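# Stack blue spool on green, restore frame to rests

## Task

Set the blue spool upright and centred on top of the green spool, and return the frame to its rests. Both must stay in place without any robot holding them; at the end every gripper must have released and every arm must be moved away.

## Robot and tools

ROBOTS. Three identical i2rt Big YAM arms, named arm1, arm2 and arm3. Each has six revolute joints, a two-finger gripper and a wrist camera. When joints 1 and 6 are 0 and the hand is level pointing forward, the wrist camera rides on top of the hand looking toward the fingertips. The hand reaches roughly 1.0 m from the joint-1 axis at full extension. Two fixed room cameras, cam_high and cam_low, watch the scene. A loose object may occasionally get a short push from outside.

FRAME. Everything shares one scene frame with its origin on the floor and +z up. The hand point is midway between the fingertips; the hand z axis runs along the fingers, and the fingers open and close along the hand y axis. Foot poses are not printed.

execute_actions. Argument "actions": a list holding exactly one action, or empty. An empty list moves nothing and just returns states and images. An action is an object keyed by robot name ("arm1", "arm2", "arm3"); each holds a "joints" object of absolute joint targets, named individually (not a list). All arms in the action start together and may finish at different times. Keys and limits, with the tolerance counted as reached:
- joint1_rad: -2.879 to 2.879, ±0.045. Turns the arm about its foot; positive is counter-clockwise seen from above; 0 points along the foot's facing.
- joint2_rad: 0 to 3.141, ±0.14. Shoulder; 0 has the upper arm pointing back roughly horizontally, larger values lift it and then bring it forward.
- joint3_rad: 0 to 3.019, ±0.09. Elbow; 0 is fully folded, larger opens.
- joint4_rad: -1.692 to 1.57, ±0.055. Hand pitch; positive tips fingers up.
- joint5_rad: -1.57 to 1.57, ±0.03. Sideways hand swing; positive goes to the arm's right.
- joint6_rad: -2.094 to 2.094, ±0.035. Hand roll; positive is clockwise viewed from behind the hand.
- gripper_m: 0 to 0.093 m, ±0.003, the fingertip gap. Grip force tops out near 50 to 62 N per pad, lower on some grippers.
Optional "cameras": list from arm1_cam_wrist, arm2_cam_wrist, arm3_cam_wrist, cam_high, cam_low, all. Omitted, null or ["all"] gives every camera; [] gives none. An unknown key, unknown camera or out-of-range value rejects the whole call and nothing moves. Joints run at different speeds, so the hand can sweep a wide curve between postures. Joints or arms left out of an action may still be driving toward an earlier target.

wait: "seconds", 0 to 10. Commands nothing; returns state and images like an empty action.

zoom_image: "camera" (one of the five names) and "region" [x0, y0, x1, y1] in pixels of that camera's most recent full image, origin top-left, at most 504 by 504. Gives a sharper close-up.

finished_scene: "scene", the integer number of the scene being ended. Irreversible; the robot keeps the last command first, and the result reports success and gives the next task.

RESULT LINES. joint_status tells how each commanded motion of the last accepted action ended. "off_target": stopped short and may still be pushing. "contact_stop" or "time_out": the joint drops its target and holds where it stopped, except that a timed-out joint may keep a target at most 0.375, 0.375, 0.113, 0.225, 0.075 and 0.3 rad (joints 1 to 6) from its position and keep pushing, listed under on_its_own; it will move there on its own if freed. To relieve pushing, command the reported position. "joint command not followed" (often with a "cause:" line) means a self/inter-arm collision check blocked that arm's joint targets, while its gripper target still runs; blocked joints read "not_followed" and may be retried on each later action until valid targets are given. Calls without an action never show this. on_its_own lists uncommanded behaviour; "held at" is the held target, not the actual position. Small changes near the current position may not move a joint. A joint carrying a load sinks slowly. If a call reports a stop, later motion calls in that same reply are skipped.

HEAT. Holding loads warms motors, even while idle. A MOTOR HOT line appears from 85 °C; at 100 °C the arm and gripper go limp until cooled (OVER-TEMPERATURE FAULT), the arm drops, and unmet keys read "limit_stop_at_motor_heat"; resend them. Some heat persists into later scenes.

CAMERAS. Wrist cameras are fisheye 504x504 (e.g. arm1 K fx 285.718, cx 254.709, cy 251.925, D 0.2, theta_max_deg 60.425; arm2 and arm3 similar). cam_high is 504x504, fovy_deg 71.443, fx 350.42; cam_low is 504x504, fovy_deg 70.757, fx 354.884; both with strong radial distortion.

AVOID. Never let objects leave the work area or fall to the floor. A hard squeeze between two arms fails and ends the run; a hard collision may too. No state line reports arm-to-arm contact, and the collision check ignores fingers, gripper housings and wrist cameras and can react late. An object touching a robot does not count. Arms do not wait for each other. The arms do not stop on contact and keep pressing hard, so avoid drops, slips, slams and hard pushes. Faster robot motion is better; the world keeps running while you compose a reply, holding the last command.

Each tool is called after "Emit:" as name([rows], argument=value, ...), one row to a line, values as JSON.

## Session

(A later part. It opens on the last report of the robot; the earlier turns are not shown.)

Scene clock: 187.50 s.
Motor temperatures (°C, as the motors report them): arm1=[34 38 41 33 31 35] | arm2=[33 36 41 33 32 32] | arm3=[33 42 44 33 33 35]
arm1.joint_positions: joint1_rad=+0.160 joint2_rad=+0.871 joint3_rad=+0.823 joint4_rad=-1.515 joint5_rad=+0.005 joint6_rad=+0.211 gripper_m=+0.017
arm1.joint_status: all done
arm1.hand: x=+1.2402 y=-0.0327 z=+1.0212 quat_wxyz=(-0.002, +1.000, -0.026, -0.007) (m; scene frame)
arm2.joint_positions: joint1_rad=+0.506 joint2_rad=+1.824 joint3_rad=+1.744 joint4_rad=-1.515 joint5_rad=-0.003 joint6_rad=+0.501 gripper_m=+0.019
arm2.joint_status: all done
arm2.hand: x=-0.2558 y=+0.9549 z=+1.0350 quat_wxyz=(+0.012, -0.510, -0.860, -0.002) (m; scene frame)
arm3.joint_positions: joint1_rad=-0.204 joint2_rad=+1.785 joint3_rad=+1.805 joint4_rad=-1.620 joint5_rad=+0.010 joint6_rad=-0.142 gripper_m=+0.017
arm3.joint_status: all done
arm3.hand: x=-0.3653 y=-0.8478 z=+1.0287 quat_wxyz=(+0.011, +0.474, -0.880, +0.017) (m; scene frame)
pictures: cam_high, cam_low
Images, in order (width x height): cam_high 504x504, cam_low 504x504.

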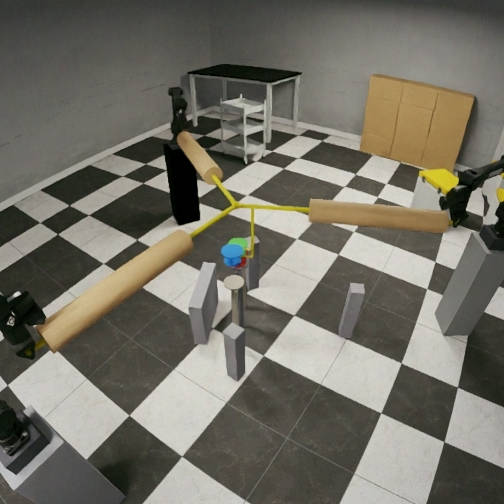

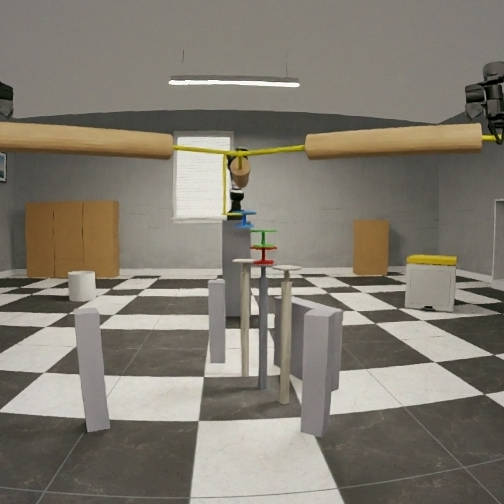

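Emit:
execute_actions([
  {"arm1":{"joints":{"joint2_rad":0.855,"joint3_rad":0.96,"joint4_rad":-1.615}},"arm2":{"joints":{"joint2_rad":1.785,"joint3_rad":1.87,"joint4_rad":-1.61}},"arm3":{"joints":{"joint2_rad":1.745,"joint3_rad":1.95,"joint4_rad":-1.69}}},
], cameras=["cam_low"])

Emit:
execute_actions([
  {"arm1":{"joints":{"joint1_rad":0.24,"joint6_rad":0.29,"joint2_rad":1.075,"joint3_rad":1.09,"joint4_rad":-1.53}},"arm2":{"joints":{"joint1_rad":0.358,"joint6_rad":0.355,"joint2_rad":1.66,"joint3_rad":1.67,"joint4_rad":-1.551}},"arm3":{"joints":{"joint1_rad":-0.128,"joint6_rad":-0.07,"joint2_rad":1.515,"joint3_rad":1.6,"joint4_rad":-1.619}}},
], cameras=["cam_high","cam_low"])

Emit:
zoom_image(camera="cam_low", region=[170,110,330,280])

Scene clock: 198.27 s.
Motor temperatures (°C, as the motors report them): arm1=[34 38 43 34 31 35] | arm2=[33 36 42 33 32 32] | arm3=[33 42 47 33 33 35]
arm1.joint_positions: joint1_rad=+0.160 joint2_rad=+0.871 joint3_rad=+0.887 joint4_rad=-1.581 joint5_rad=+0.006 joint6_rad=+0.211 gripper_m=+0.017
arm1.joint_status: all done
arm1.hand: x=+1.2407 y=-0.0325 z=+1.0453 quat_wxyz=(-0.003, +1.000, -0.026, -0.006) (m; scene frame)
arm2.joint_positions: joint1_rad=+0.507 joint2_rad=+1.820 joint3_rad=+1.807 joint4_rad=-1.583 joint5_rad=-0.003 joint6_rad=+0.502 gripper_m=+0.019
arm2.joint_status: all done
arm2.hand: x=-0.2560 y=+0.9558 z=+1.0606 quat_wxyz=(+0.013, -0.510, -0.860, -0.002) (m; scene frame)
arm3.joint_positions: joint1_rad=-0.204 joint2_rad=+1.784 joint3_rad=+1.866 joint4_rad=-1.678 joint5_rad=+0.010 joint6_rad=-0.142 gripper_m=+0.017
arm3.joint_status: all done
arm3.hand: x=-0.3657 y=-0.8478 z=+1.0525 quat_wxyz=(+0.009, +0.474, -0.880, +0.016) (m; scene frame)
pictures: cam_low
Images, in order (width x height): cam_low 504x504.

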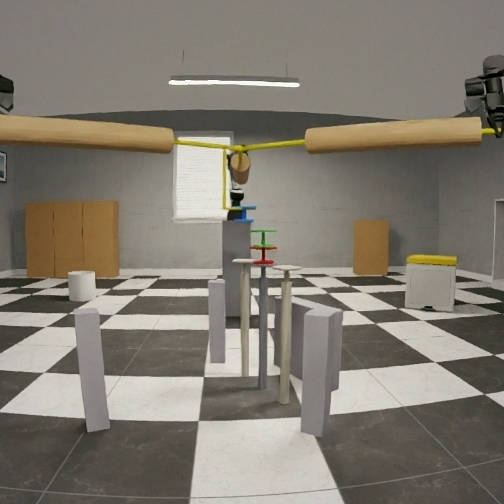

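Scene clock: 199.37 s.
Motor temperatures (°C, as the motors report them): arm1=[34 38 43 34 31 35] | arm2=[33 36 42 33 32 32] | arm3=[33 42 46 33 33 35]
arm1.joint_positions: joint1_rad=+0.225 joint2_rad=+1.107 joint3_rad=+1.035 joint4_rad=-1.485 joint5_rad=+0.002 joint6_rad=+0.272 gripper_m=+0.017
arm1.joint_status: all done
arm1.hand: x=+1.1610 y=-0.0657 z=+1.0480 quat_wxyz=(+0.000, +1.000, -0.024, -0.010) (m; scene frame)
arm2.joint_positions: joint1_rad=+0.354 joint2_rad=+1.689 joint3_rad=+1.657 joint4_rad=-1.543 joint5_rad=+0.004 joint6_rad=+0.351 gripper_m=+0.019
arm2.joint_status: all done
arm2.hand: x=-0.3398 y=+0.9144 z=+1.0717 quat_wxyz=(+0.002, -0.511, -0.859, +0.002) (m; scene frame)
arm3.joint_positions: joint1_rad=-0.137 joint2_rad=+1.537 joint3_rad=+1.596 joint4_rad=-1.608 joint5_rad=+0.009 joint6_rad=-0.084 gripper_m=+0.017
arm3.joint_status: all done
arm3.hand: x=-0.4425 y=-0.8869 z=+1.0686 quat_wxyz=(-0.013, +0.478, -0.878, +0.006) (m; scene frame)
pictures: cam_high, cam_low
Images, in order (width x height): cam_high 504x504, cam_low 504x504.

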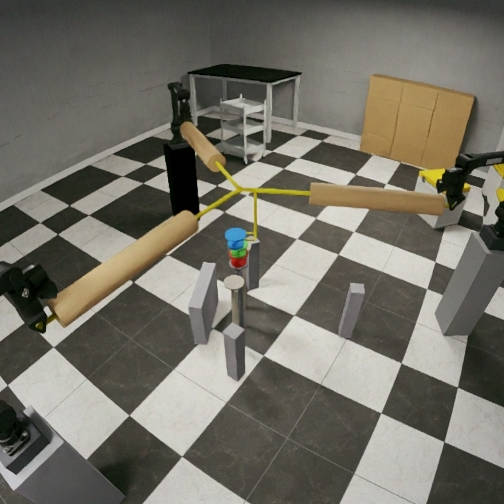

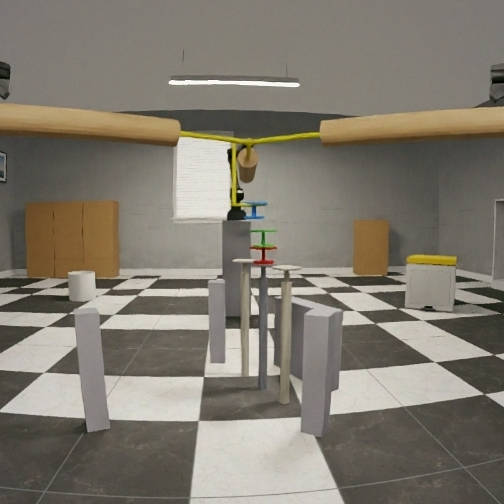

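Region (170, 110, 330, 280) of cam_low's 504x504 image, scaled by 2.965, with more detail than that image has; it fills the left 474 columns of this view, and the rest is white.

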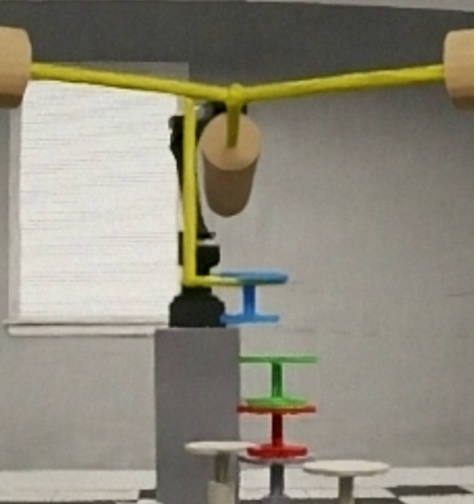

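Emit:
execute_actions([
  {"arm1":{"joints":{"joint1_rad":0.292,"joint6_rad":0.345,"joint2_rad":1.285,"joint3_rad":1.275,"joint4_rad":-1.495}},"arm2":{"joints":{"joint1_rad":0.21,"joint6_rad":0.205,"joint2_rad":1.59,"joint3_rad":1.57,"joint4_rad":-1.529}},"arm3":{"joints":{"joint1_rad":-0.035,"joint6_rad":0.025,"joint2_rad":1.335,"joint3_rad":1.39,"joint4_rad":-1.597}}},
], cameras=["cam_high","cam_low"])

Emit:
zoom_image(camera="cam_low", region=[200,160,320,280])

Emit:
zoom_image(camera="cam_high", region=[180,180,300,300])

Scene clock: 203.20 s.
Motor temperatures (°C, as the motors report them): arm1=[34 38 43 34 31 35] | arm2=[33 36 41 33 32 32] | arm3=[33 41 45 33 33 35]
arm1.joint_positions: joint1_rad=+0.276 joint2_rad=+1.325 joint3_rad=+1.215 joint4_rad=-1.459 joint5_rad=+0.004 joint6_rad=+0.324 gripper_m=+0.017
arm1.joint_status: all done
arm1.hand: x=+1.0895 y=-0.1012 z=+1.0485 quat_wxyz=(-0.002, +1.000, -0.024, -0.004) (m; scene frame)
arm2.joint_positions: joint1_rad=+0.202 joint2_rad=+1.631 joint3_rad=+1.557 joint4_rad=-1.506 joint5_rad=+0.004 joint6_rad=+0.200 gripper_m=+0.019
arm2.joint_status: all done
arm2.hand: x=-0.4111 y=+0.8783 z=+1.0612 quat_wxyz=(+0.005, -0.512, -0.859, +0.000) (m; scene frame)
arm3.joint_positions: joint1_rad=-0.043 joint2_rad=+1.364 joint3_rad=+1.385 joint4_rad=-1.583 joint5_rad=+0.009 joint6_rad=+0.010 gripper_m=+0.017
arm3.joint_status: all done
arm3.hand: x=-0.5147 y=-0.9203 z=+1.0576 quat_wxyz=(-0.007, +0.478, -0.878, +0.008) (m; scene frame)
pictures: cam_high, cam_low
Images, in order (width x height): cam_high 504x504, cam_low 504x504.

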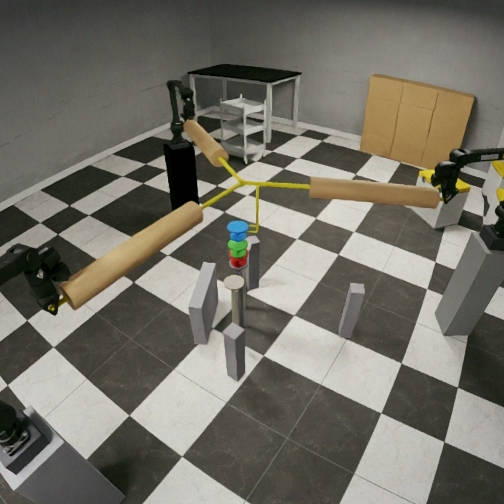

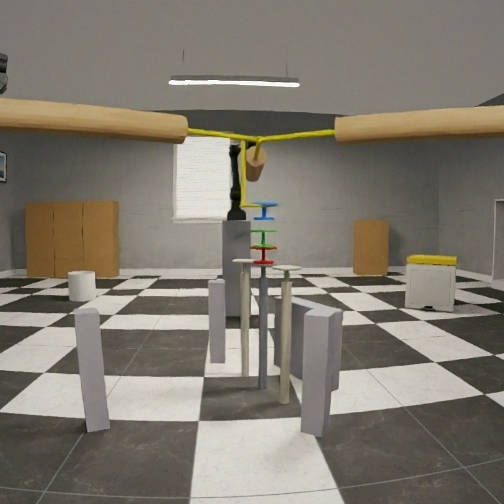

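Region (200, 160, 320, 280) of cam_low's 504x504 image, scaled by 4.200, with more detail than that image has.

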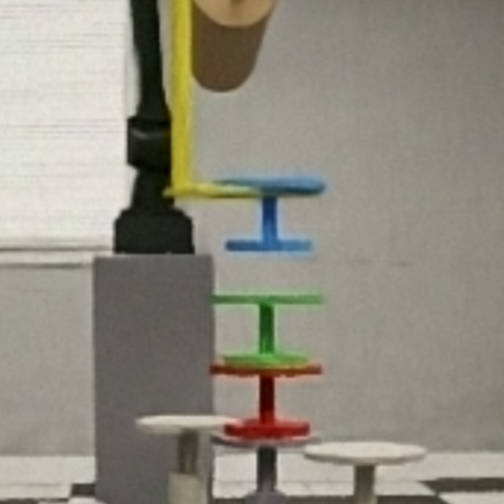

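Region (180, 180, 300, 300) of cam_high's 504x504 image, scaled by 4.200, with more detail than that image has.

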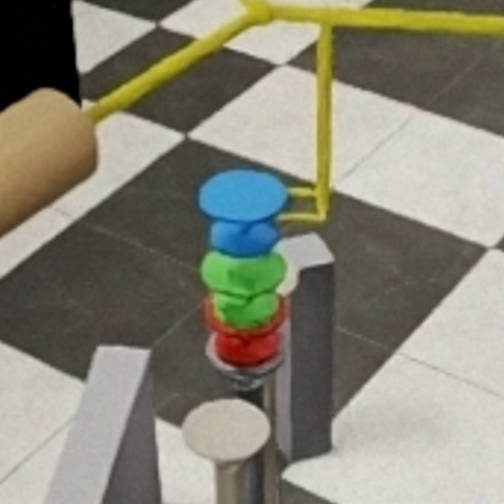

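Emit:
execute_actions([
  {"arm1":{"joints":{"joint2_rad":1.31,"joint3_rad":1.16,"joint4_rad":-1.41}},"arm2":{"joints":{"joint2_rad":1.63,"joint3_rad":1.49,"joint4_rad":-1.43}},"arm3":{"joints":{"joint2_rad":1.365,"joint3_rad":1.325,"joint4_rad":-1.52}}},
], cameras=["cam_high","cam_low"])

Emit:
zoom_image(camera="cam_low", region=[200,160,320,280])

Emit:
zoom_image(camera="cam_high", region=[180,180,300,300])

Scene clock: 209.20 s.
Motor temperatures (°C, as the motors report them): arm1=[34 38 44 34 31 35] | arm2=[33 36 41 33 32 32] | arm3=[33 41 45 33 33 35]
arm1.joint_positions: joint1_rad=+0.276 joint2_rad=+1.333 joint3_rad=+1.157 joint4_rad=-1.391 joint5_rad=+0.003 joint6_rad=+0.325 gripper_m=+0.017
arm1.joint_status: all done
arm1.hand: x=+1.0894 y=-0.1015 z=+1.0239 quat_wxyz=(-0.001, +1.000, -0.025, -0.005) (m; scene frame)
arm2.joint_positions: joint1_rad=+0.204 joint2_rad=+1.658 joint3_rad=+1.480 joint4_rad=-1.417 joint5_rad=+0.004 joint6_rad=+0.200 gripper_m=+0.019
arm2.joint_status: all done
arm2.hand: x=-0.4092 y=+0.8781 z=+1.0193 quat_wxyz=(+0.012, -0.511, -0.860, -0.002) (m; scene frame)
arm3.joint_positions: joint1_rad=-0.041 joint2_rad=+1.380 joint3_rad=+1.320 joint4_rad=-1.516 joint5_rad=+0.008 joint6_rad=+0.012 gripper_m=+0.017
arm3.joint_status: all done
arm3.hand: x=-0.5143 y=-0.9185 z=+1.0266 quat_wxyz=(-0.001, +0.478, -0.878, +0.012) (m; scene frame)
pictures: cam_high, cam_low
Images, in order (width x height): cam_high 504x504, cam_low 504x504.

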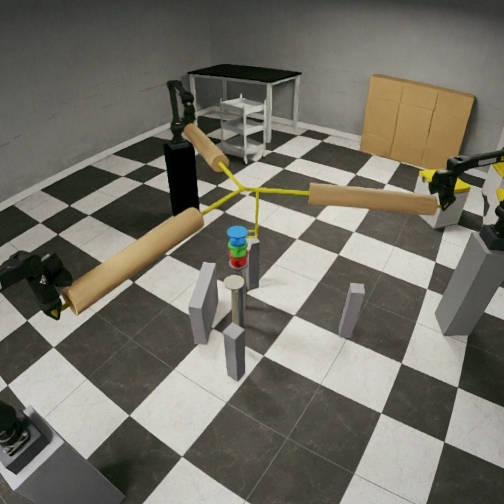

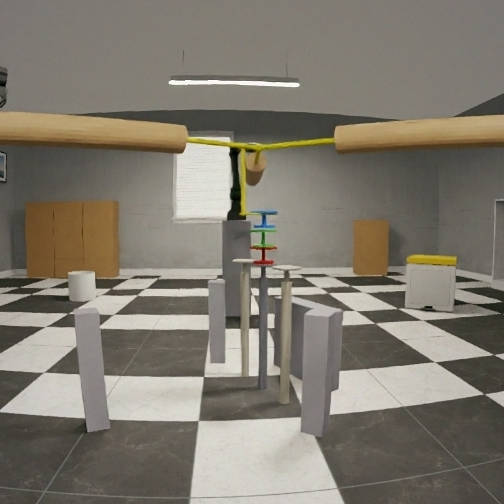

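Region (200, 160, 320, 280) of cam_low's 504x504 image, scaled by 4.200, with more detail than that image has.

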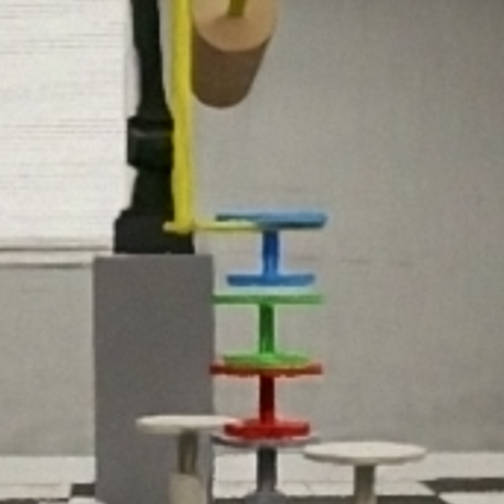

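Region (180, 180, 300, 300) of cam_high's 504x504 image, scaled by 4.200, with more detail than that image has.

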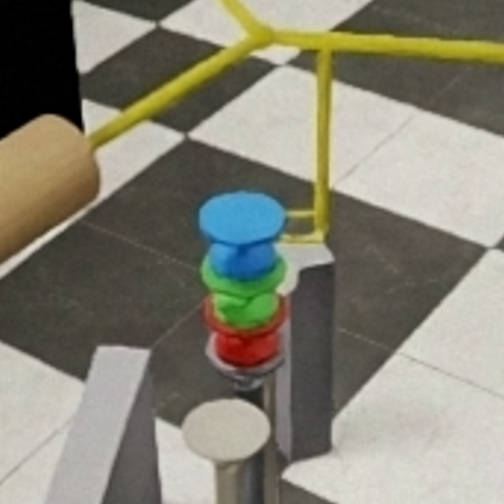

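Emit:
execute_actions([
  {"arm1":{"joints":{"joint1_rad":0.245,"joint3_rad":1.12,"joint4_rad":-1.365}},"arm2":{"joints":{"joint1_rad":0.225,"joint3_rad":1.45,"joint4_rad":-1.385}},"arm3":{"joints":{"joint3_rad":1.285,"joint4_rad":-1.485}}},
], cameras=["cam_high","cam_low"])

Emit:
zoom_image(camera="cam_low", region=[200,160,320,280])

Emit:
zoom_image(camera="cam_high", region=[180,180,300,300])

Scene clock: 213.00 s.
Motor temperatures (°C, as the motors report them): arm1=[34 38 43 34 31 35] | arm2=[33 36 41 33 32 32] | arm3=[33 40 44 33 33 35]
arm1.joint_positions: joint1_rad=+0.263 joint2_rad=+1.333 joint3_rad=+1.120 joint4_rad=-1.349 joint5_rad=-0.002 joint6_rad=+0.323 gripper_m=+0.017
arm1.joint_status: all done
arm1.hand: x=+1.0895 y=-0.0972 z=+1.0100 quat_wxyz=(+0.002, +1.000, -0.030, -0.007) (m; scene frame)
arm2.joint_positions: joint1_rad=+0.209 joint2_rad=+1.657 joint3_rad=+1.442 joint4_rad=-1.376 joint5_rad=+0.008 joint6_rad=+0.200 gripper_m=+0.019
arm2.joint_status: all done
arm2.hand: x=-0.4093 y=+0.8806 z=+1.0054 quat_wxyz=(+0.011, -0.509, -0.861, +0.000) (m; scene frame)
arm3.joint_positions: joint1_rad=-0.041 joint2_rad=+1.381 joint3_rad=+1.290 joint4_rad=-1.470 joint5_rad=+0.008 joint6_rad=+0.013 gripper_m=+0.017
arm3.joint_status: all done
arm3.hand: x=-0.5125 y=-0.9158 z=+1.0149 quat_wxyz=(-0.008, +0.478, -0.878, +0.008) (m; scene frame)
pictures: cam_high, cam_low
Images, in order (width x height): cam_high 504x504, cam_low 504x504.

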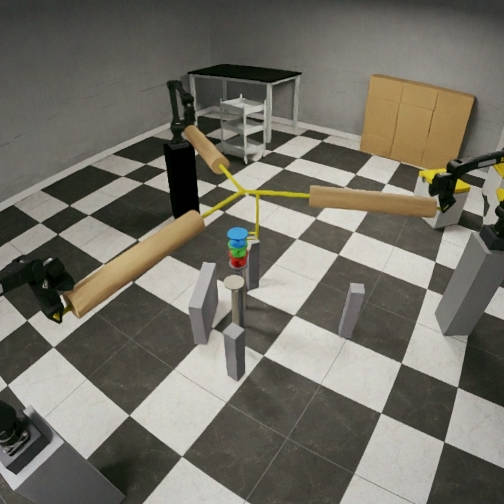

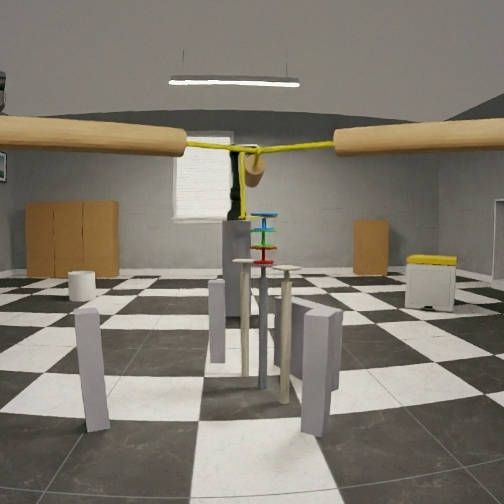

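Region (200, 160, 320, 280) of cam_low's 504x504 image, scaled by 4.200, with more detail than that image has.

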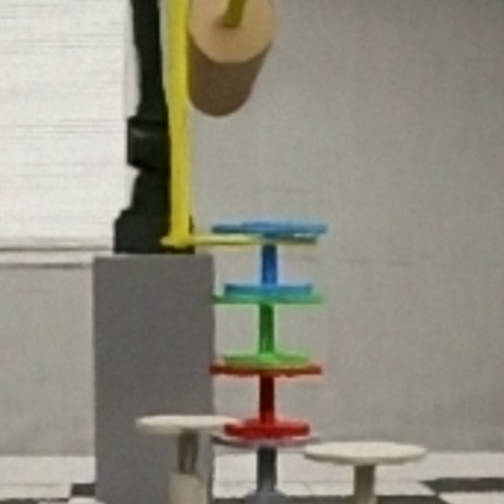

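Region (180, 180, 300, 300) of cam_high's 504x504 image, scaled by 4.200, with more detail than that image has.

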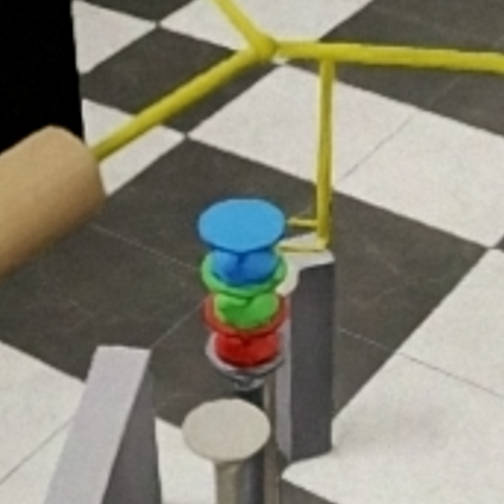

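Emit:
execute_actions([
  {"arm1":{"joints":{"joint3_rad":1.075,"joint4_rad":-1.32}},"arm2":{"joints":{"joint3_rad":1.41,"joint4_rad":-1.345}},"arm3":{"joints":{"joint3_rad":1.245,"joint4_rad":-1.44}}},
], cameras=["cam_low"])

Emit:
zoom_image(camera="cam_low", region=[200,160,320,280])

Scene clock: 215.83 s.
Motor temperatures (°C, as the motors report them): arm1=[34 38 43 33 31 35] | arm2=[33 36 41 33 32 32] | arm3=[33 40 44 33 33 35]
arm1.joint_positions: joint1_rad=+0.261 joint2_rad=+1.333 joint3_rad=+1.082 joint4_rad=-1.297 joint5_rad=-0.001 joint6_rad=+0.321 gripper_m=+0.017
arm1.joint_status: all done
arm1.hand: x=+1.0894 y=-0.0963 z=+0.9957 quat_wxyz=(+0.004, +0.999, -0.030, -0.013) (m; scene frame)
arm2.joint_positions: joint1_rad=+0.209 joint2_rad=+1.657 joint3_rad=+1.409 joint4_rad=-1.331 joint5_rad=+0.008 joint6_rad=+0.200 gripper_m=+0.019
arm2.joint_status: all done
arm2.hand: x=-0.4093 y=+0.8805 z=+0.9931 quat_wxyz=(+0.005, -0.509, -0.861, +0.002) (m; scene frame)
arm3.joint_positions: joint1_rad=-0.041 joint2_rad=+1.381 joint3_rad=+1.253 joint4_rad=-1.422 joint5_rad=+0.008 joint6_rad=+0.013 gripper_m=+0.017
arm3.joint_status: all done
arm3.hand: x=-0.5117 y=-0.9150 z=+1.0008 quat_wxyz=(-0.012, +0.478, -0.878, +0.005) (m; scene frame)
pictures: cam_low
Images, in order (width x height): cam_low 504x504.

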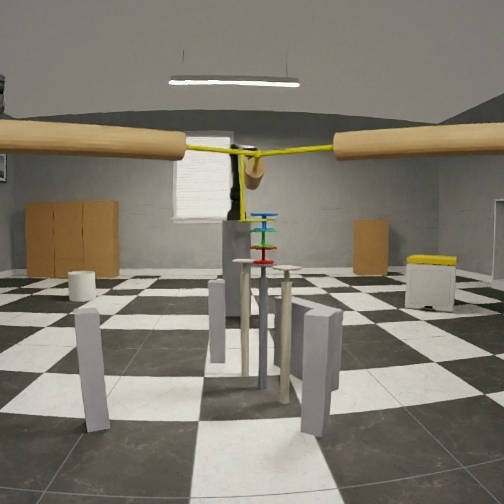

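Region (200, 160, 320, 280) of cam_low's 504x504 image, scaled by 4.200, with more detail than that image has.

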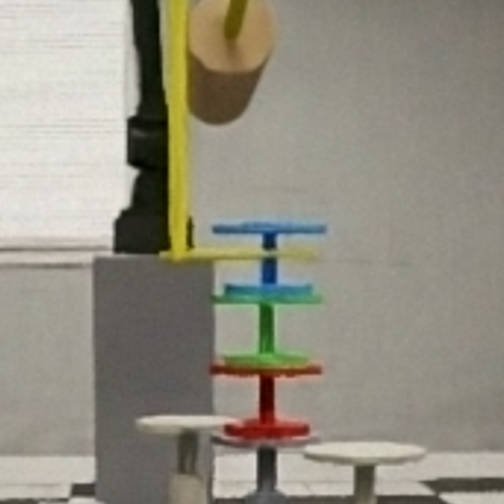

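Emit:
execute_actions([
  {"arm1":{"joints":{"joint1_rad":0.088,"joint6_rad":0.15,"joint2_rad":1.365,"joint3_rad":1.165,"joint4_rad":-1.313}},"arm2":{"joints":{"joint1_rad":0.255,"joint6_rad":0.245,"joint2_rad":1.46,"joint3_rad":1.22,"joint4_rad":-1.321}},"arm3":{"joints":{"joint1_rad":0.098,"joint6_rad":0.15,"joint2_rad":1.465,"joint3_rad":1.395,"joint4_rad":-1.432}}},
], cameras=["cam_high","cam_low"])

Emit:
zoom_image(camera="cam_low", region=[200,160,320,280])

Scene clock: 222.97 s.
Motor temperatures (°C, as the motors report them): arm1=[34 38 42 33 31 35] | arm2=[33 36 40 33 32 32] | arm3=[33 40 43 33 33 35]
arm1.joint_positions: joint1_rad=+0.090 joint2_rad=+1.391 joint3_rad=+1.118 joint4_rad=-1.279 joint5_rad=+0.000 joint6_rad=+0.143 gripper_m=+0.017
arm1.joint_status: all done
arm1.hand: x=+1.0593 y=-0.0350 z=+0.9887 quat_wxyz=(+0.001, +1.000, -0.027, -0.012) (m; scene frame)
arm2.joint_positions: joint1_rad=+0.246 joint2_rad=+1.480 joint3_rad=+1.214 joint4_rad=-1.302 joint5_rad=+0.006 joint6_rad=+0.236 gripper_m=+0.019
arm2.joint_status: all done
arm2.hand: x=-0.4401 y=+0.9415 z=+0.9983 quat_wxyz=(+0.000, -0.508, -0.861, +0.003) (m; scene frame)
arm3.joint_positions: joint1_rad=+0.089 joint2_rad=+1.494 joint3_rad=+1.344 joint4_rad=-1.406 joint5_rad=+0.007 joint6_rad=+0.138 gripper_m=+0.017
arm3.joint_status: all done
arm3.hand: x=-0.5404 y=-0.8531 z=+0.9898 quat_wxyz=(-0.009, +0.480, -0.877, +0.005) (m; scene frame)
pictures: cam_high, cam_low
Images, in order (width x height): cam_high 504x504, cam_low 504x504.

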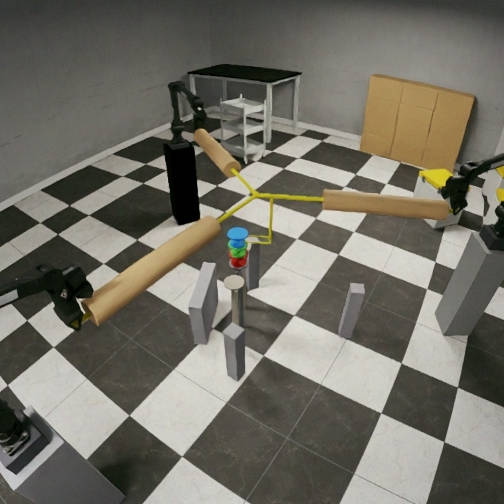

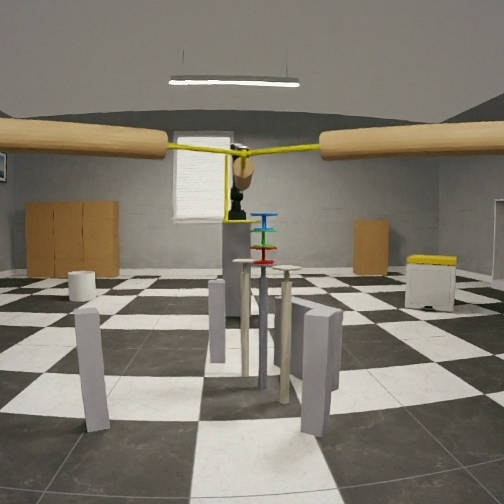

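Region (200, 160, 320, 280) of cam_low's 504x504 image, scaled by 4.200, with more detail than that image has.

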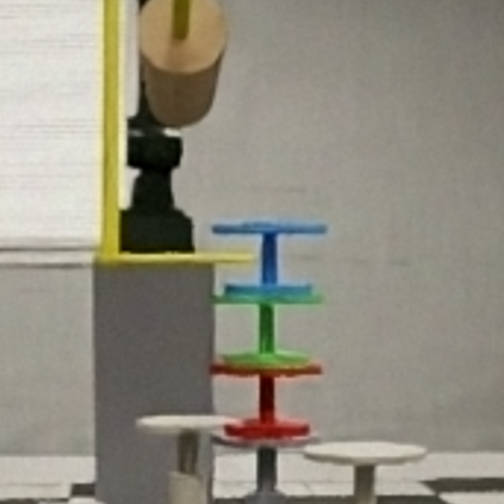

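Emit:
execute_actions([
  {"arm1":{"joints":{"joint1_rad":-0.06,"joint6_rad":0.0,"joint2_rad":1.43,"joint3_rad":1.25,"joint4_rad":-1.33}},"arm2":{"joints":{"joint1_rad":0.302,"joint6_rad":0.295,"joint2_rad":1.29,"joint3_rad":1.05,"joint4_rad":-1.312}},"arm3":{"joints":{"joint1_rad":0.205,"joint6_rad":0.26,"joint2_rad":1.57,"joint3_rad":1.53,"joint4_rad":-1.46}}},
], cameras=["cam_high","cam_low"])

Scene clock: 225.13 s.
Motor temperatures (°C, as the motors report them): arm1=[34 38 42 33 31 35] | arm2=[33 36 40 33 32 32] | arm3=[33 40 44 33 33 35]
arm1.joint_positions: joint1_rad=-0.056 joint2_rad=+1.457 joint3_rad=+1.205 joint4_rad=-1.296 joint5_rad=-0.004 joint6_rad=-0.004 gripper_m=+0.017
arm1.joint_status: all done
arm1.hand: x=+1.0299 y=+0.0234 z=+0.9959 quat_wxyz=(+0.001, +1.000, -0.026, -0.014) (m; scene frame)
arm2.joint_positions: joint1_rad=+0.295 joint2_rad=+1.307 joint3_rad=+1.043 joint4_rad=-1.292 joint5_rad=+0.008 joint6_rad=+0.285 gripper_m=+0.019
arm2.joint_status: all done
arm2.hand: x=-0.4701 y=+1.0001 z=+0.9991 quat_wxyz=(-0.006, -0.509, -0.861, +0.006) (m; scene frame)
arm3.joint_positions: joint1_rad=+0.194 joint2_rad=+1.590 joint3_rad=+1.478 joint4_rad=-1.424 joint5_rad=+0.009 joint6_rad=+0.244 gripper_m=+0.017
arm3.joint_status: all done
arm3.hand: x=-0.5694 y=-0.7945 z=+0.9976 quat_wxyz=(-0.017, +0.479, -0.877, -0.002) (m; scene frame)
pictures: cam_high, cam_low
Images, in order (width x height): cam_high 504x504, cam_low 504x504.

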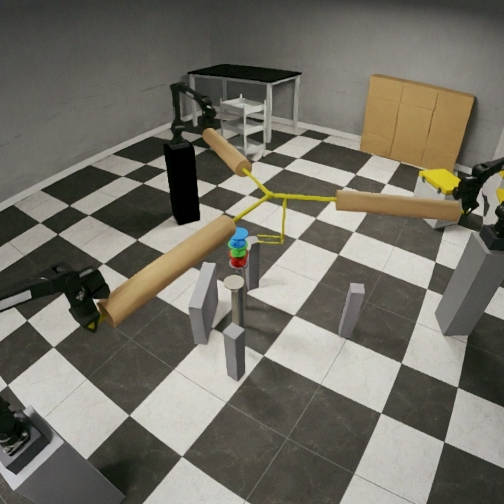

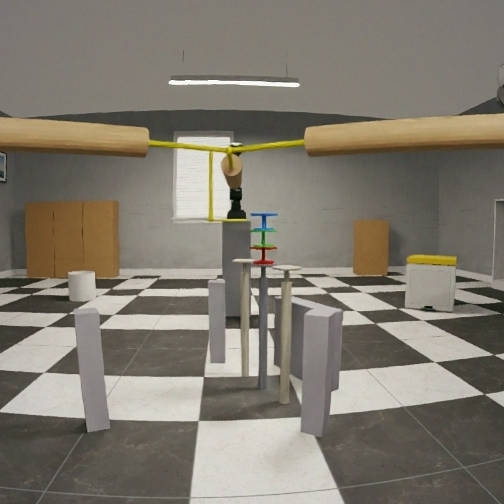

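Emit:
execute_actions([
  {"arm1":{"joints":{"joint1_rad":-0.198,"joint6_rad":-0.14,"joint2_rad":1.545,"joint3_rad":1.36,"joint4_rad":-1.33}},"arm2":{"joints":{"joint1_rad":0.47,"joint6_rad":0.462,"joint2_rad":1.095,"joint3_rad":0.865,"joint4_rad":-1.318}},"arm3":{"joints":{"joint1_rad":0.342,"joint6_rad":0.4,"joint2_rad":1.82,"joint3_rad":1.85,"joint4_rad":-1.535}}},
], cameras=["cam_high","cam_low"])

Scene clock: 230.17 s.
Motor temperatures (°C, as the motors report them): arm1=[34 39 43 33 31 35] | arm2=[33 36 40 33 32 32] | arm3=[33 40 45 33 33 35]
arm1.joint_positions: joint1_rad=-0.197 joint2_rad=+1.579 joint3_rad=+1.315 joint4_rad=-1.292 joint5_rad=-0.001 joint6_rad=-0.133 gripper_m=+0.017
arm1.joint_status: all done
arm1.hand: x=+0.9949 y=+0.0912 z=+0.9858 quat_wxyz=(-0.001, +0.999, -0.032, -0.010) (m; scene frame)
arm2.joint_positions: joint1_rad=+0.471 joint2_rad=+1.107 joint3_rad=+0.853 joint4_rad=-1.302 joint5_rad=-0.005 joint6_rad=+0.471 gripper_m=+0.019
arm2.joint_status: all done
arm2.hand: x=-0.4890 y=+1.0929 z=+0.9888 quat_wxyz=(-0.008, -0.513, -0.859, -0.002) (m; scene frame)
arm3.joint_positions: joint1_rad=+0.328 joint2_rad=+1.848 joint3_rad=+1.767 joint4_rad=-1.517 joint5_rad=+0.011 joint6_rad=+0.392 gripper_m=+0.017
arm3.joint_status: all done
arm3.hand: x=-0.6161 y=-0.6996 z=+0.9764 quat_wxyz=(+0.003, +0.473, -0.881, +0.021) (m; scene frame)
pictures: cam_high, cam_low
Images, in order (width x height): cam_high 504x504, cam_low 504x504.

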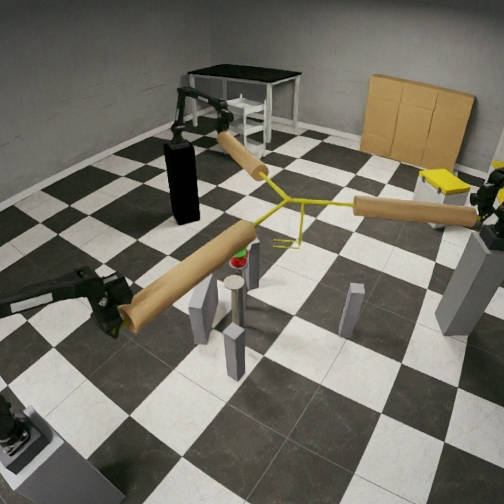

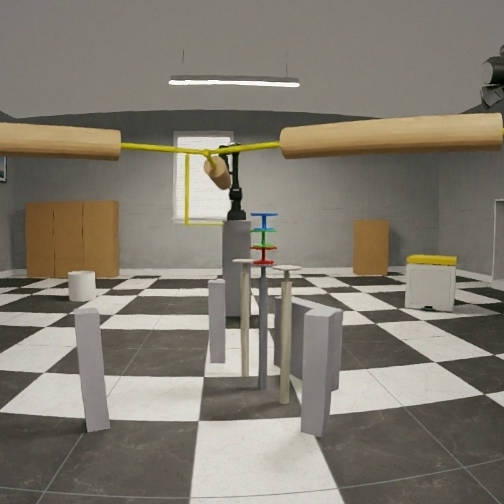

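Emit:
execute_actions([
  {"arm1":{"joints":{"joint1_rad":-0.185,"joint2_rad":1.675,"joint3_rad":1.14,"joint4_rad":-1.018}},"arm2":{"joints":{"joint1_rad":0.452,"joint6_rad":0.452,"joint2_rad":1.26,"joint3_rad":0.655,"joint4_rad":-0.949}},"arm3":{"joints":{"joint2_rad":1.885,"joint3_rad":1.59,"joint4_rad":-1.262}}},
], cameras=["cam_high"])

Emit:
execute_actions([
  {"arm1":{"joints":{"joint2_rad":1.865,"joint3_rad":1.063,"joint4_rad":-0.753}},"arm2":{"joints":{"joint2_rad":1.545,"joint3_rad":0.555,"joint4_rad":-0.565}},"arm3":{"joints":{"joint2_rad":2.005,"joint3_rad":1.475,"joint4_rad":-1.026}}},
], cameras=["cam_high","cam_low"])

Scene clock: 234.40 s.
Motor temperatures (°C, as the motors report them): arm1=[34 39 43 34 31 35] | arm2=[33 36 40 33 32 32] | arm3=[33 41 46 33 33 35]
arm1.joint_positions: joint1_rad=-0.194 joint2_rad=+1.719 joint3_rad=+1.154 joint4_rad=-0.999 joint5_rad=-0.001 joint6_rad=-0.133 gripper_m=+0.017
arm1.joint_status: all done
arm1.hand: x=+0.9899 y=+0.0909 z=+0.8671 quat_wxyz=(-0.001, +1.000, -0.031, -0.006) (m; scene frame)
arm2.joint_positions: joint1_rad=+0.459 joint2_rad=+1.281 joint3_rad=+0.655 joint4_rad=-0.948 joint5_rad=-0.002 joint6_rad=+0.466 gripper_m=+0.019
arm2.joint_status: all done
arm2.hand: x=-0.4908 y=+1.0895 z=+0.8739 quat_wxyz=(+0.002, -0.516, -0.857, -0.001) (m; scene frame)
arm3.joint_positions: joint1_rad=+0.333 joint2_rad=+1.919 joint3_rad=+1.580 joint4_rad=-1.264 joint5_rad=+0.007 joint6_rad=+0.394 gripper_m=+0.017
arm3.joint_status: all done
arm3.hand: x=-0.6180 y=-0.6979 z=+0.8677 quat_wxyz=(+0.006, +0.474, -0.880, +0.021) (m; scene frame)
pictures: cam_high
Images, in order (width x height): cam_high 504x504.

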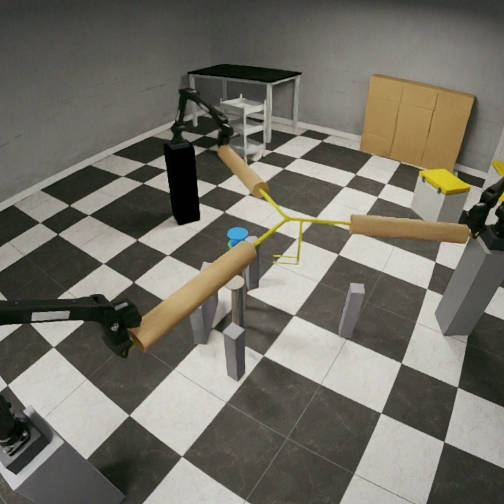

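Scene clock: 235.43 s.
Motor temperatures (°C, as the motors report them): arm1=[34 39 43 33 31 35] | arm2=[33 36 40 33 32 32] | arm3=[33 41 46 33 33 35]
arm1.joint_positions: joint1_rad=-0.192 joint2_rad=+1.903 joint3_rad=+1.075 joint4_rad=-0.738 joint5_rad=-0.002 joint6_rad=-0.133 gripper_m=+0.017
arm1.joint_status: all done
arm1.hand: x=+0.9892 y=+0.0899 z=+0.7620 quat_wxyz=(+0.000, +1.000, -0.030, -0.006) (m; scene frame)
arm2.joint_positions: joint1_rad=+0.456 joint2_rad=+1.560 joint3_rad=+0.557 joint4_rad=-0.570 joint5_rad=-0.001 joint6_rad=+0.464 gripper_m=+0.019
arm2.joint_status: all done
arm2.hand: x=-0.4890 y=+1.0867 z=+0.7728 quat_wxyz=(+0.001, -0.516, -0.857, +0.000) (m; scene frame)
arm3.joint_positions: joint1_rad=+0.333 joint2_rad=+2.035 joint3_rad=+1.471 joint4_rad=-1.028 joint5_rad=+0.006 joint6_rad=+0.394 gripper_m=+0.017
arm3.joint_status: all done
arm3.hand: x=-0.6169 y=-0.6963 z=+0.7657 quat_wxyz=(+0.003, +0.474, -0.880, +0.017) (m; scene frame)
pictures: cam_high, cam_low
Images, in order (width x height): cam_high 504x504, cam_low 504x504.

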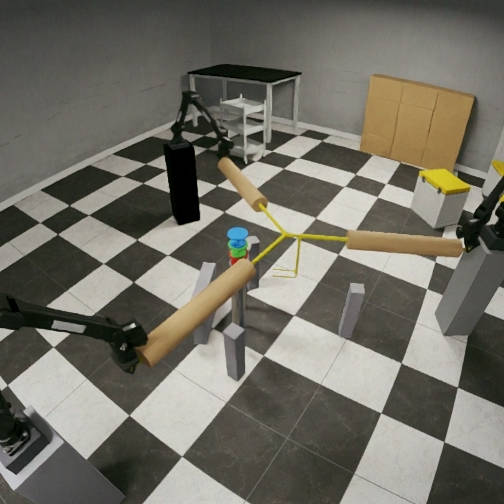

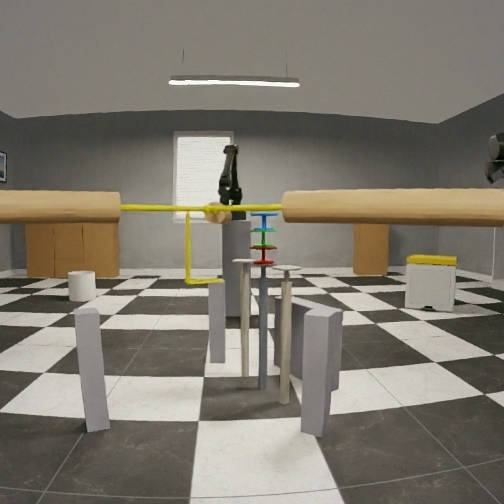

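Emit:
execute_actions([
  {"arm1":{"joints":{"joint2_rad":2.085,"joint3_rad":1.067,"joint4_rad":-0.539}},"arm2":{"joints":{"joint2_rad":1.89,"joint3_rad":0.56,"joint4_rad":-0.225}},"arm3":{"joints":{"joint2_rad":2.165,"joint3_rad":1.446,"joint4_rad":-0.837}}},
], cameras=["cam_high","cam_low"])

Scene clock: 244.40 s.
Motor temperatures (°C, as the motors report them): arm1=[34 39 41 33 31 35] | arm2=[33 35 39 33 32 32] | arm3=[33 42 44 33 33 35]
arm1.joint_positions: joint1_rad=-0.189 joint2_rad=+2.114 joint3_rad=+1.067 joint4_rad=-0.521 joint5_rad=-0.001 joint6_rad=-0.133 gripper_m=+0.017
arm1.joint_status: all done
arm1.hand: x=+0.9903 y=+0.0883 z=+0.6656 quat_wxyz=(+0.000, +1.000, -0.028, -0.004) (m; scene frame)
arm2.joint_positions: joint1_rad=+0.456 joint2_rad=+1.903 joint3_rad=+0.558 joint4_rad=-0.232 joint5_rad=-0.003 joint6_rad=+0.464 gripper_m=+0.019
arm2.joint_status: all done
arm2.hand: x=-0.4860 y=+1.0852 z=+0.6791 quat_wxyz=(+0.003, -0.516, -0.857, -0.002) (m; scene frame)
arm3.joint_positions: joint1_rad=+0.331 joint2_rad=+2.196 joint3_rad=+1.443 joint4_rad=-0.836 joint5_rad=+0.006 joint6_rad=+0.394 gripper_m=+0.017
arm3.joint_status: all done
arm3.hand: x=-0.6147 y=-0.6947 z=+0.6676 quat_wxyz=(+0.002, +0.474, -0.881, +0.016) (m; scene frame)
pictures: cam_high, cam_low
Images, in order (width x height): cam_high 504x504, cam_low 504x504.

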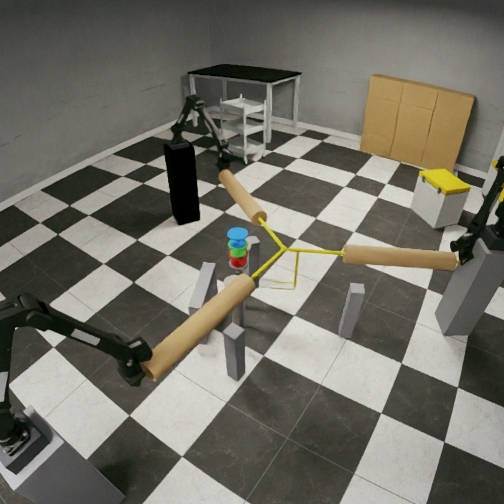

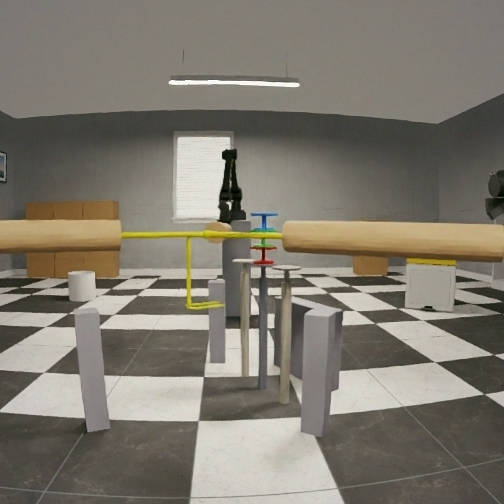

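Emit:
execute_actions([
  {"arm1":{"joints":{"joint2_rad":2.328,"joint3_rad":1.141,"joint4_rad":-0.369}},"arm2":{"joints":{"joint2_rad":2.235,"joint3_rad":0.657,"joint4_rad":0.032}},"arm3":{"joints":{"joint2_rad":2.357,"joint3_rad":1.483,"joint4_rad":-0.682}}},
], cameras=["cam_low"])

Emit:
execute_actions([
  {"arm1":{"joints":{"joint2_rad":2.48,"joint3_rad":1.23,"joint4_rad":-0.29}},"arm2":{"joints":{"joint2_rad":2.47,"joint3_rad":0.77,"joint4_rad":0.16}},"arm3":{"joints":{"joint2_rad":2.48,"joint3_rad":1.55,"joint4_rad":-0.60}}},
], cameras=["cam_low","cam_high"])

Scene clock: 247.60 s.
Motor temperatures (°C, as the motors report them): arm1=[34 39 41 33 31 35] | arm2=[33 35 38 33 32 32] | arm3=[33 42 43 33 33 35]
arm1.joint_positions: joint1_rad=-0.178 joint2_rad=+2.357 joint3_rad=+1.130 joint4_rad=-0.358 joint5_rad=-0.004 joint6_rad=-0.126 gripper_m=+0.017
arm1.joint_status: all done
arm1.hand: x=+0.9926 y=+0.0820 z=+0.5673 quat_wxyz=(+0.003, +1.000, -0.026, +0.004) (m; scene frame)
arm2.joint_positions: joint1_rad=+0.454 joint2_rad=+2.253 joint3_rad=+0.655 joint4_rad=+0.016 joint5_rad=+0.002 joint6_rad=+0.463 gripper_m=+0.019
arm2.joint_status: all done
arm2.hand: x=-0.4814 y=+1.0800 z=+0.5848 quat_wxyz=(+0.005, -0.517, -0.856, +0.000) (m; scene frame)
arm3.joint_positions: joint1_rad=+0.327 joint2_rad=+2.376 joint3_rad=+1.461 joint4_rad=-0.671 joint5_rad=+0.006 joint6_rad=+0.394 gripper_m=+0.017
arm3.joint_status: all done
arm3.hand: x=-0.6119 y=-0.6981 z=+0.5722 quat_wxyz=(+0.002, +0.472, -0.882, +0.015) (m; scene frame)
pictures: cam_low
Images, in order (width x height): cam_low 504x504.

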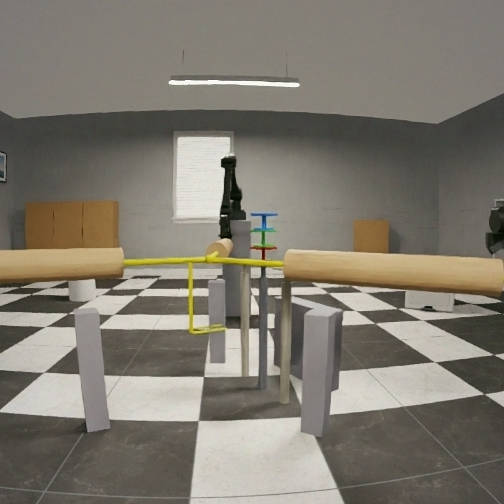

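Scene clock: 248.53 s.
Motor temperatures (°C, as the motors report them): arm1=[34 39 41 33 31 35] | arm2=[33 35 38 33 32 32] | arm3=[33 42 43 33 33 35]
arm1.joint_positions: joint1_rad=-0.178 joint2_rad=+2.512 joint3_rad=+1.210 joint4_rad=-0.288 joint5_rad=-0.005 joint6_rad=-0.126 gripper_m=+0.017
arm1.joint_status: all done
arm1.hand: x=+0.9909 y=+0.0822 z=+0.5072 quat_wxyz=(+0.004, +1.000, -0.026, +0.006) (m; scene frame)
arm2.joint_positions: joint1_rad=+0.454 joint2_rad=+2.495 joint3_rad=+0.765 joint4_rad=+0.142 joint5_rad=+0.001 joint6_rad=+0.463 gripper_m=+0.019
arm2.joint_status: all done
arm2.hand: x=-0.4814 y=+1.0803 z=+0.5122 quat_wxyz=(+0.009, -0.517, -0.856, +0.000) (m; scene frame)
arm3.joint_positions: joint1_rad=+0.329 joint2_rad=+2.498 joint3_rad=+1.514 joint4_rad=-0.602 joint5_rad=+0.005 joint6_rad=+0.394 gripper_m=+0.017
arm3.joint_status: all done
arm3.hand: x=-0.6124 y=-0.6962 z=+0.5165 quat_wxyz=(+0.002, +0.473, -0.881, +0.014) (m; scene frame)
pictures: cam_high, cam_low
Images, in order (width x height): cam_high 504x504, cam_low 504x504.

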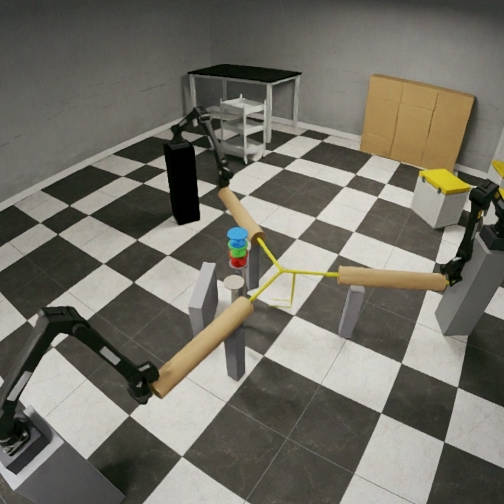

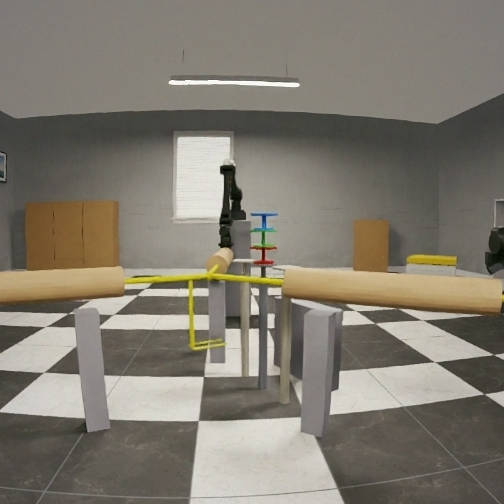

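Emit:
execute_actions([
  {"arm1":{"joints":{"joint1_rad":-0.205,"joint2_rad":2.575,"joint3_rad":1.285,"joint4_rad":-0.235}},"arm2":{"joints":{"joint1_rad":0.47,"joint2_rad":2.595,"joint3_rad":0.84,"joint4_rad":0.24}},"arm3":{"joints":{"joint1_rad":0.345,"joint2_rad":2.56,"joint3_rad":1.59,"joint4_rad":-0.545}}},
], cameras=["cam_low","cam_high"])

Scene clock: 251.37 s.
Motor temperatures (°C, as the motors report them): arm1=[34 40 41 33 31 35] | arm2=[33 35 38 33 32 32] | arm3=[33 42 43 33 33 35]
arm1.joint_positions: joint1_rad=-0.186 joint2_rad=+2.603 joint3_rad=+1.261 joint4_rad=-0.240 joint5_rad=-0.006 joint6_rad=-0.126 gripper_m=+0.017
arm1.joint_status: all done
arm1.hand: x=+0.9905 y=+0.0858 z=+0.4714 quat_wxyz=(+0.004, +1.000, -0.030, +0.002) (m; scene frame)
arm2.joint_positions: joint1_rad=+0.463 joint2_rad=+2.624 joint3_rad=+0.831 joint4_rad=+0.216 joint5_rad=+0.001 joint6_rad=+0.464 gripper_m=+0.019
arm2.joint_status: all done
arm2.hand: x=-0.4809 y=+1.0832 z=+0.4713 quat_wxyz=(+0.003, -0.513, -0.858, +0.000) (m; scene frame)
arm3.joint_positions: joint1_rad=+0.330 joint2_rad=+2.569 joint3_rad=+1.551 joint4_rad=-0.553 joint5_rad=+0.005 joint6_rad=+0.394 gripper_m=+0.017
arm3.joint_status: all done
arm3.hand: x=-0.6117 y=-0.6920 z=+0.4848 quat_wxyz=(-0.003, +0.473, -0.881, +0.008) (m; scene frame)
pictures: cam_high, cam_low
Images, in order (width x height): cam_high 504x504, cam_low 504x504.

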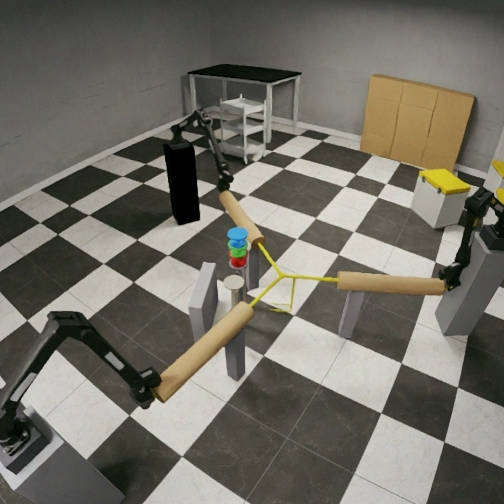

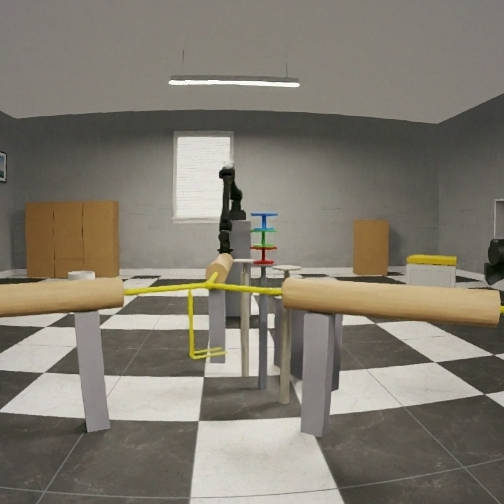

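Close to home. Release.

Emit:
execute_actions([
  {"arm1":{"joints":{"gripper_m":0.093}},"arm2":{"joints":{"gripper_m":0.093}},"arm3":{"joints":{"gripper_m":0.093}}},
], cameras=[])

Emit:
execute_actions([
  {"arm1":{"joints":{"joint2_rad":2.33,"joint3_rad":1.10,"joint4_rad":-0.369}},"arm2":{"joints":{"joint2_rad":2.25,"joint3_rad":0.62,"joint4_rad":0.032}},"arm3":{"joints":{"joint2_rad":2.36,"joint3_rad":1.44,"joint4_rad":-0.682}}},
], cameras=["cam_low","cam_high"])

Scene clock: 255.10 s.
Motor temperatures (°C, as the motors report them): arm1=[34 40 41 33 31 35] | arm2=[33 36 38 33 32 32] | arm3=[33 42 43 33 33 35]
arm1.joint_positions: joint1_rad=-0.193 joint2_rad=+2.602 joint3_rad=+1.265 joint4_rad=-0.240 joint5_rad=-0.002 joint6_rad=-0.126 gripper_m=+0.093
arm1.joint_status: all done
arm1.hand: x=+0.9888 y=+0.0903 z=+0.4719 quat_wxyz=(+0.002, +0.999, -0.034, +0.001) (m; scene frame)
arm2.joint_positions: joint1_rad=+0.463 joint2_rad=+2.604 joint3_rad=+0.838 joint4_rad=+0.230 joint5_rad=+0.001 joint6_rad=+0.464 gripper_m=+0.093
arm2.joint_status: all done
arm2.hand: x=-0.4669 y=+1.0733 z=+0.4764 quat_wxyz=(-0.017, -0.513, -0.858, +0.002) (m; scene frame)
arm3.joint_positions: joint1_rad=+0.332 joint2_rad=+2.569 joint3_rad=+1.558 joint4_rad=-0.553 joint5_rad=+0.003 joint6_rad=+0.394 gripper_m=+0.093
arm3.joint_status: all done
arm3.hand: x=-0.6124 y=-0.6878 z=+0.4861 quat_wxyz=(-0.005, +0.474, -0.880, +0.005) (m; scene frame)
pictures: none
No camera images: the call's "cameras" was empty. Leave "cameras" out to get every camera's image.

Scene clock: 256.60 s.
Motor temperatures (°C, as the motors report them): arm1=[34 40 40 33 31 35] | arm2=[33 35 38 33 32 32] | arm3=[33 42 42 33 33 35]
arm1.joint_positions: joint1_rad=-0.193 joint2_rad=+2.332 joint3_rad=+1.101 joint4_rad=-0.362 joint5_rad=-0.002 joint6_rad=-0.126 gripper_m=+0.093
arm1.joint_status: all done
arm1.hand: x=+1.0030 y=+0.0875 z=+0.5746 quat_wxyz=(+0.003, +0.999, -0.034, +0.008) (m; scene frame)
arm2.joint_positions: joint1_rad=+0.463 joint2_rad=+2.249 joint3_rad=+0.621 joint4_rad=+0.040 joint5_rad=+0.001 joint6_rad=+0.464 gripper_m=+0.093
arm2.joint_status: all done
arm2.hand: x=-0.4913 y=+1.0905 z=+0.5865 quat_wxyz=(+0.009, -0.513, -0.858, +0.000) (m; scene frame)
arm3.joint_positions: joint1_rad=+0.332 joint2_rad=+2.355 joint3_rad=+1.438 joint4_rad=-0.669 joint5_rad=+0.003 joint6_rad=+0.394 gripper_m=+0.093
arm3.joint_status: all done
arm3.hand: x=-0.6161 y=-0.7021 z=+0.5785 quat_wxyz=(+0.002, +0.474, -0.880, +0.013) (m; scene frame)
pictures: cam_high, cam_low
Images, in order (width x height): cam_high 504x504, cam_low 504x504.

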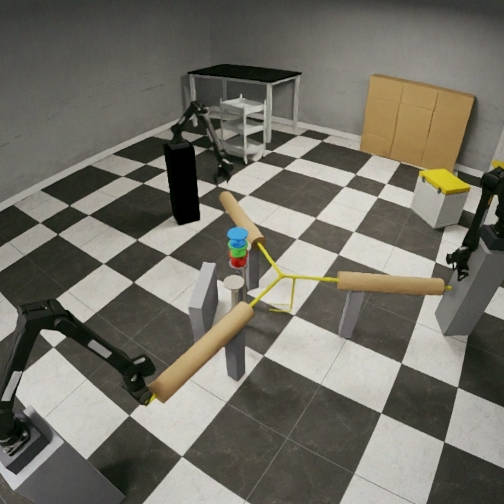

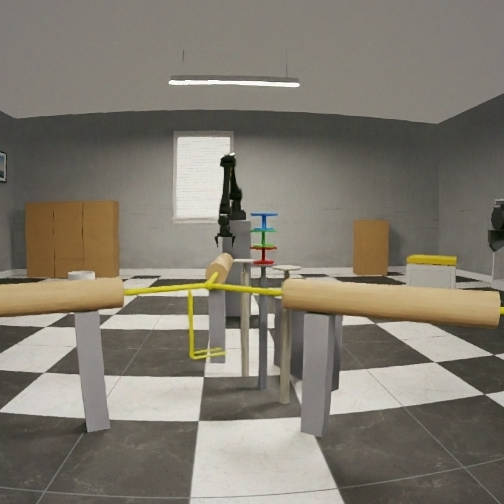

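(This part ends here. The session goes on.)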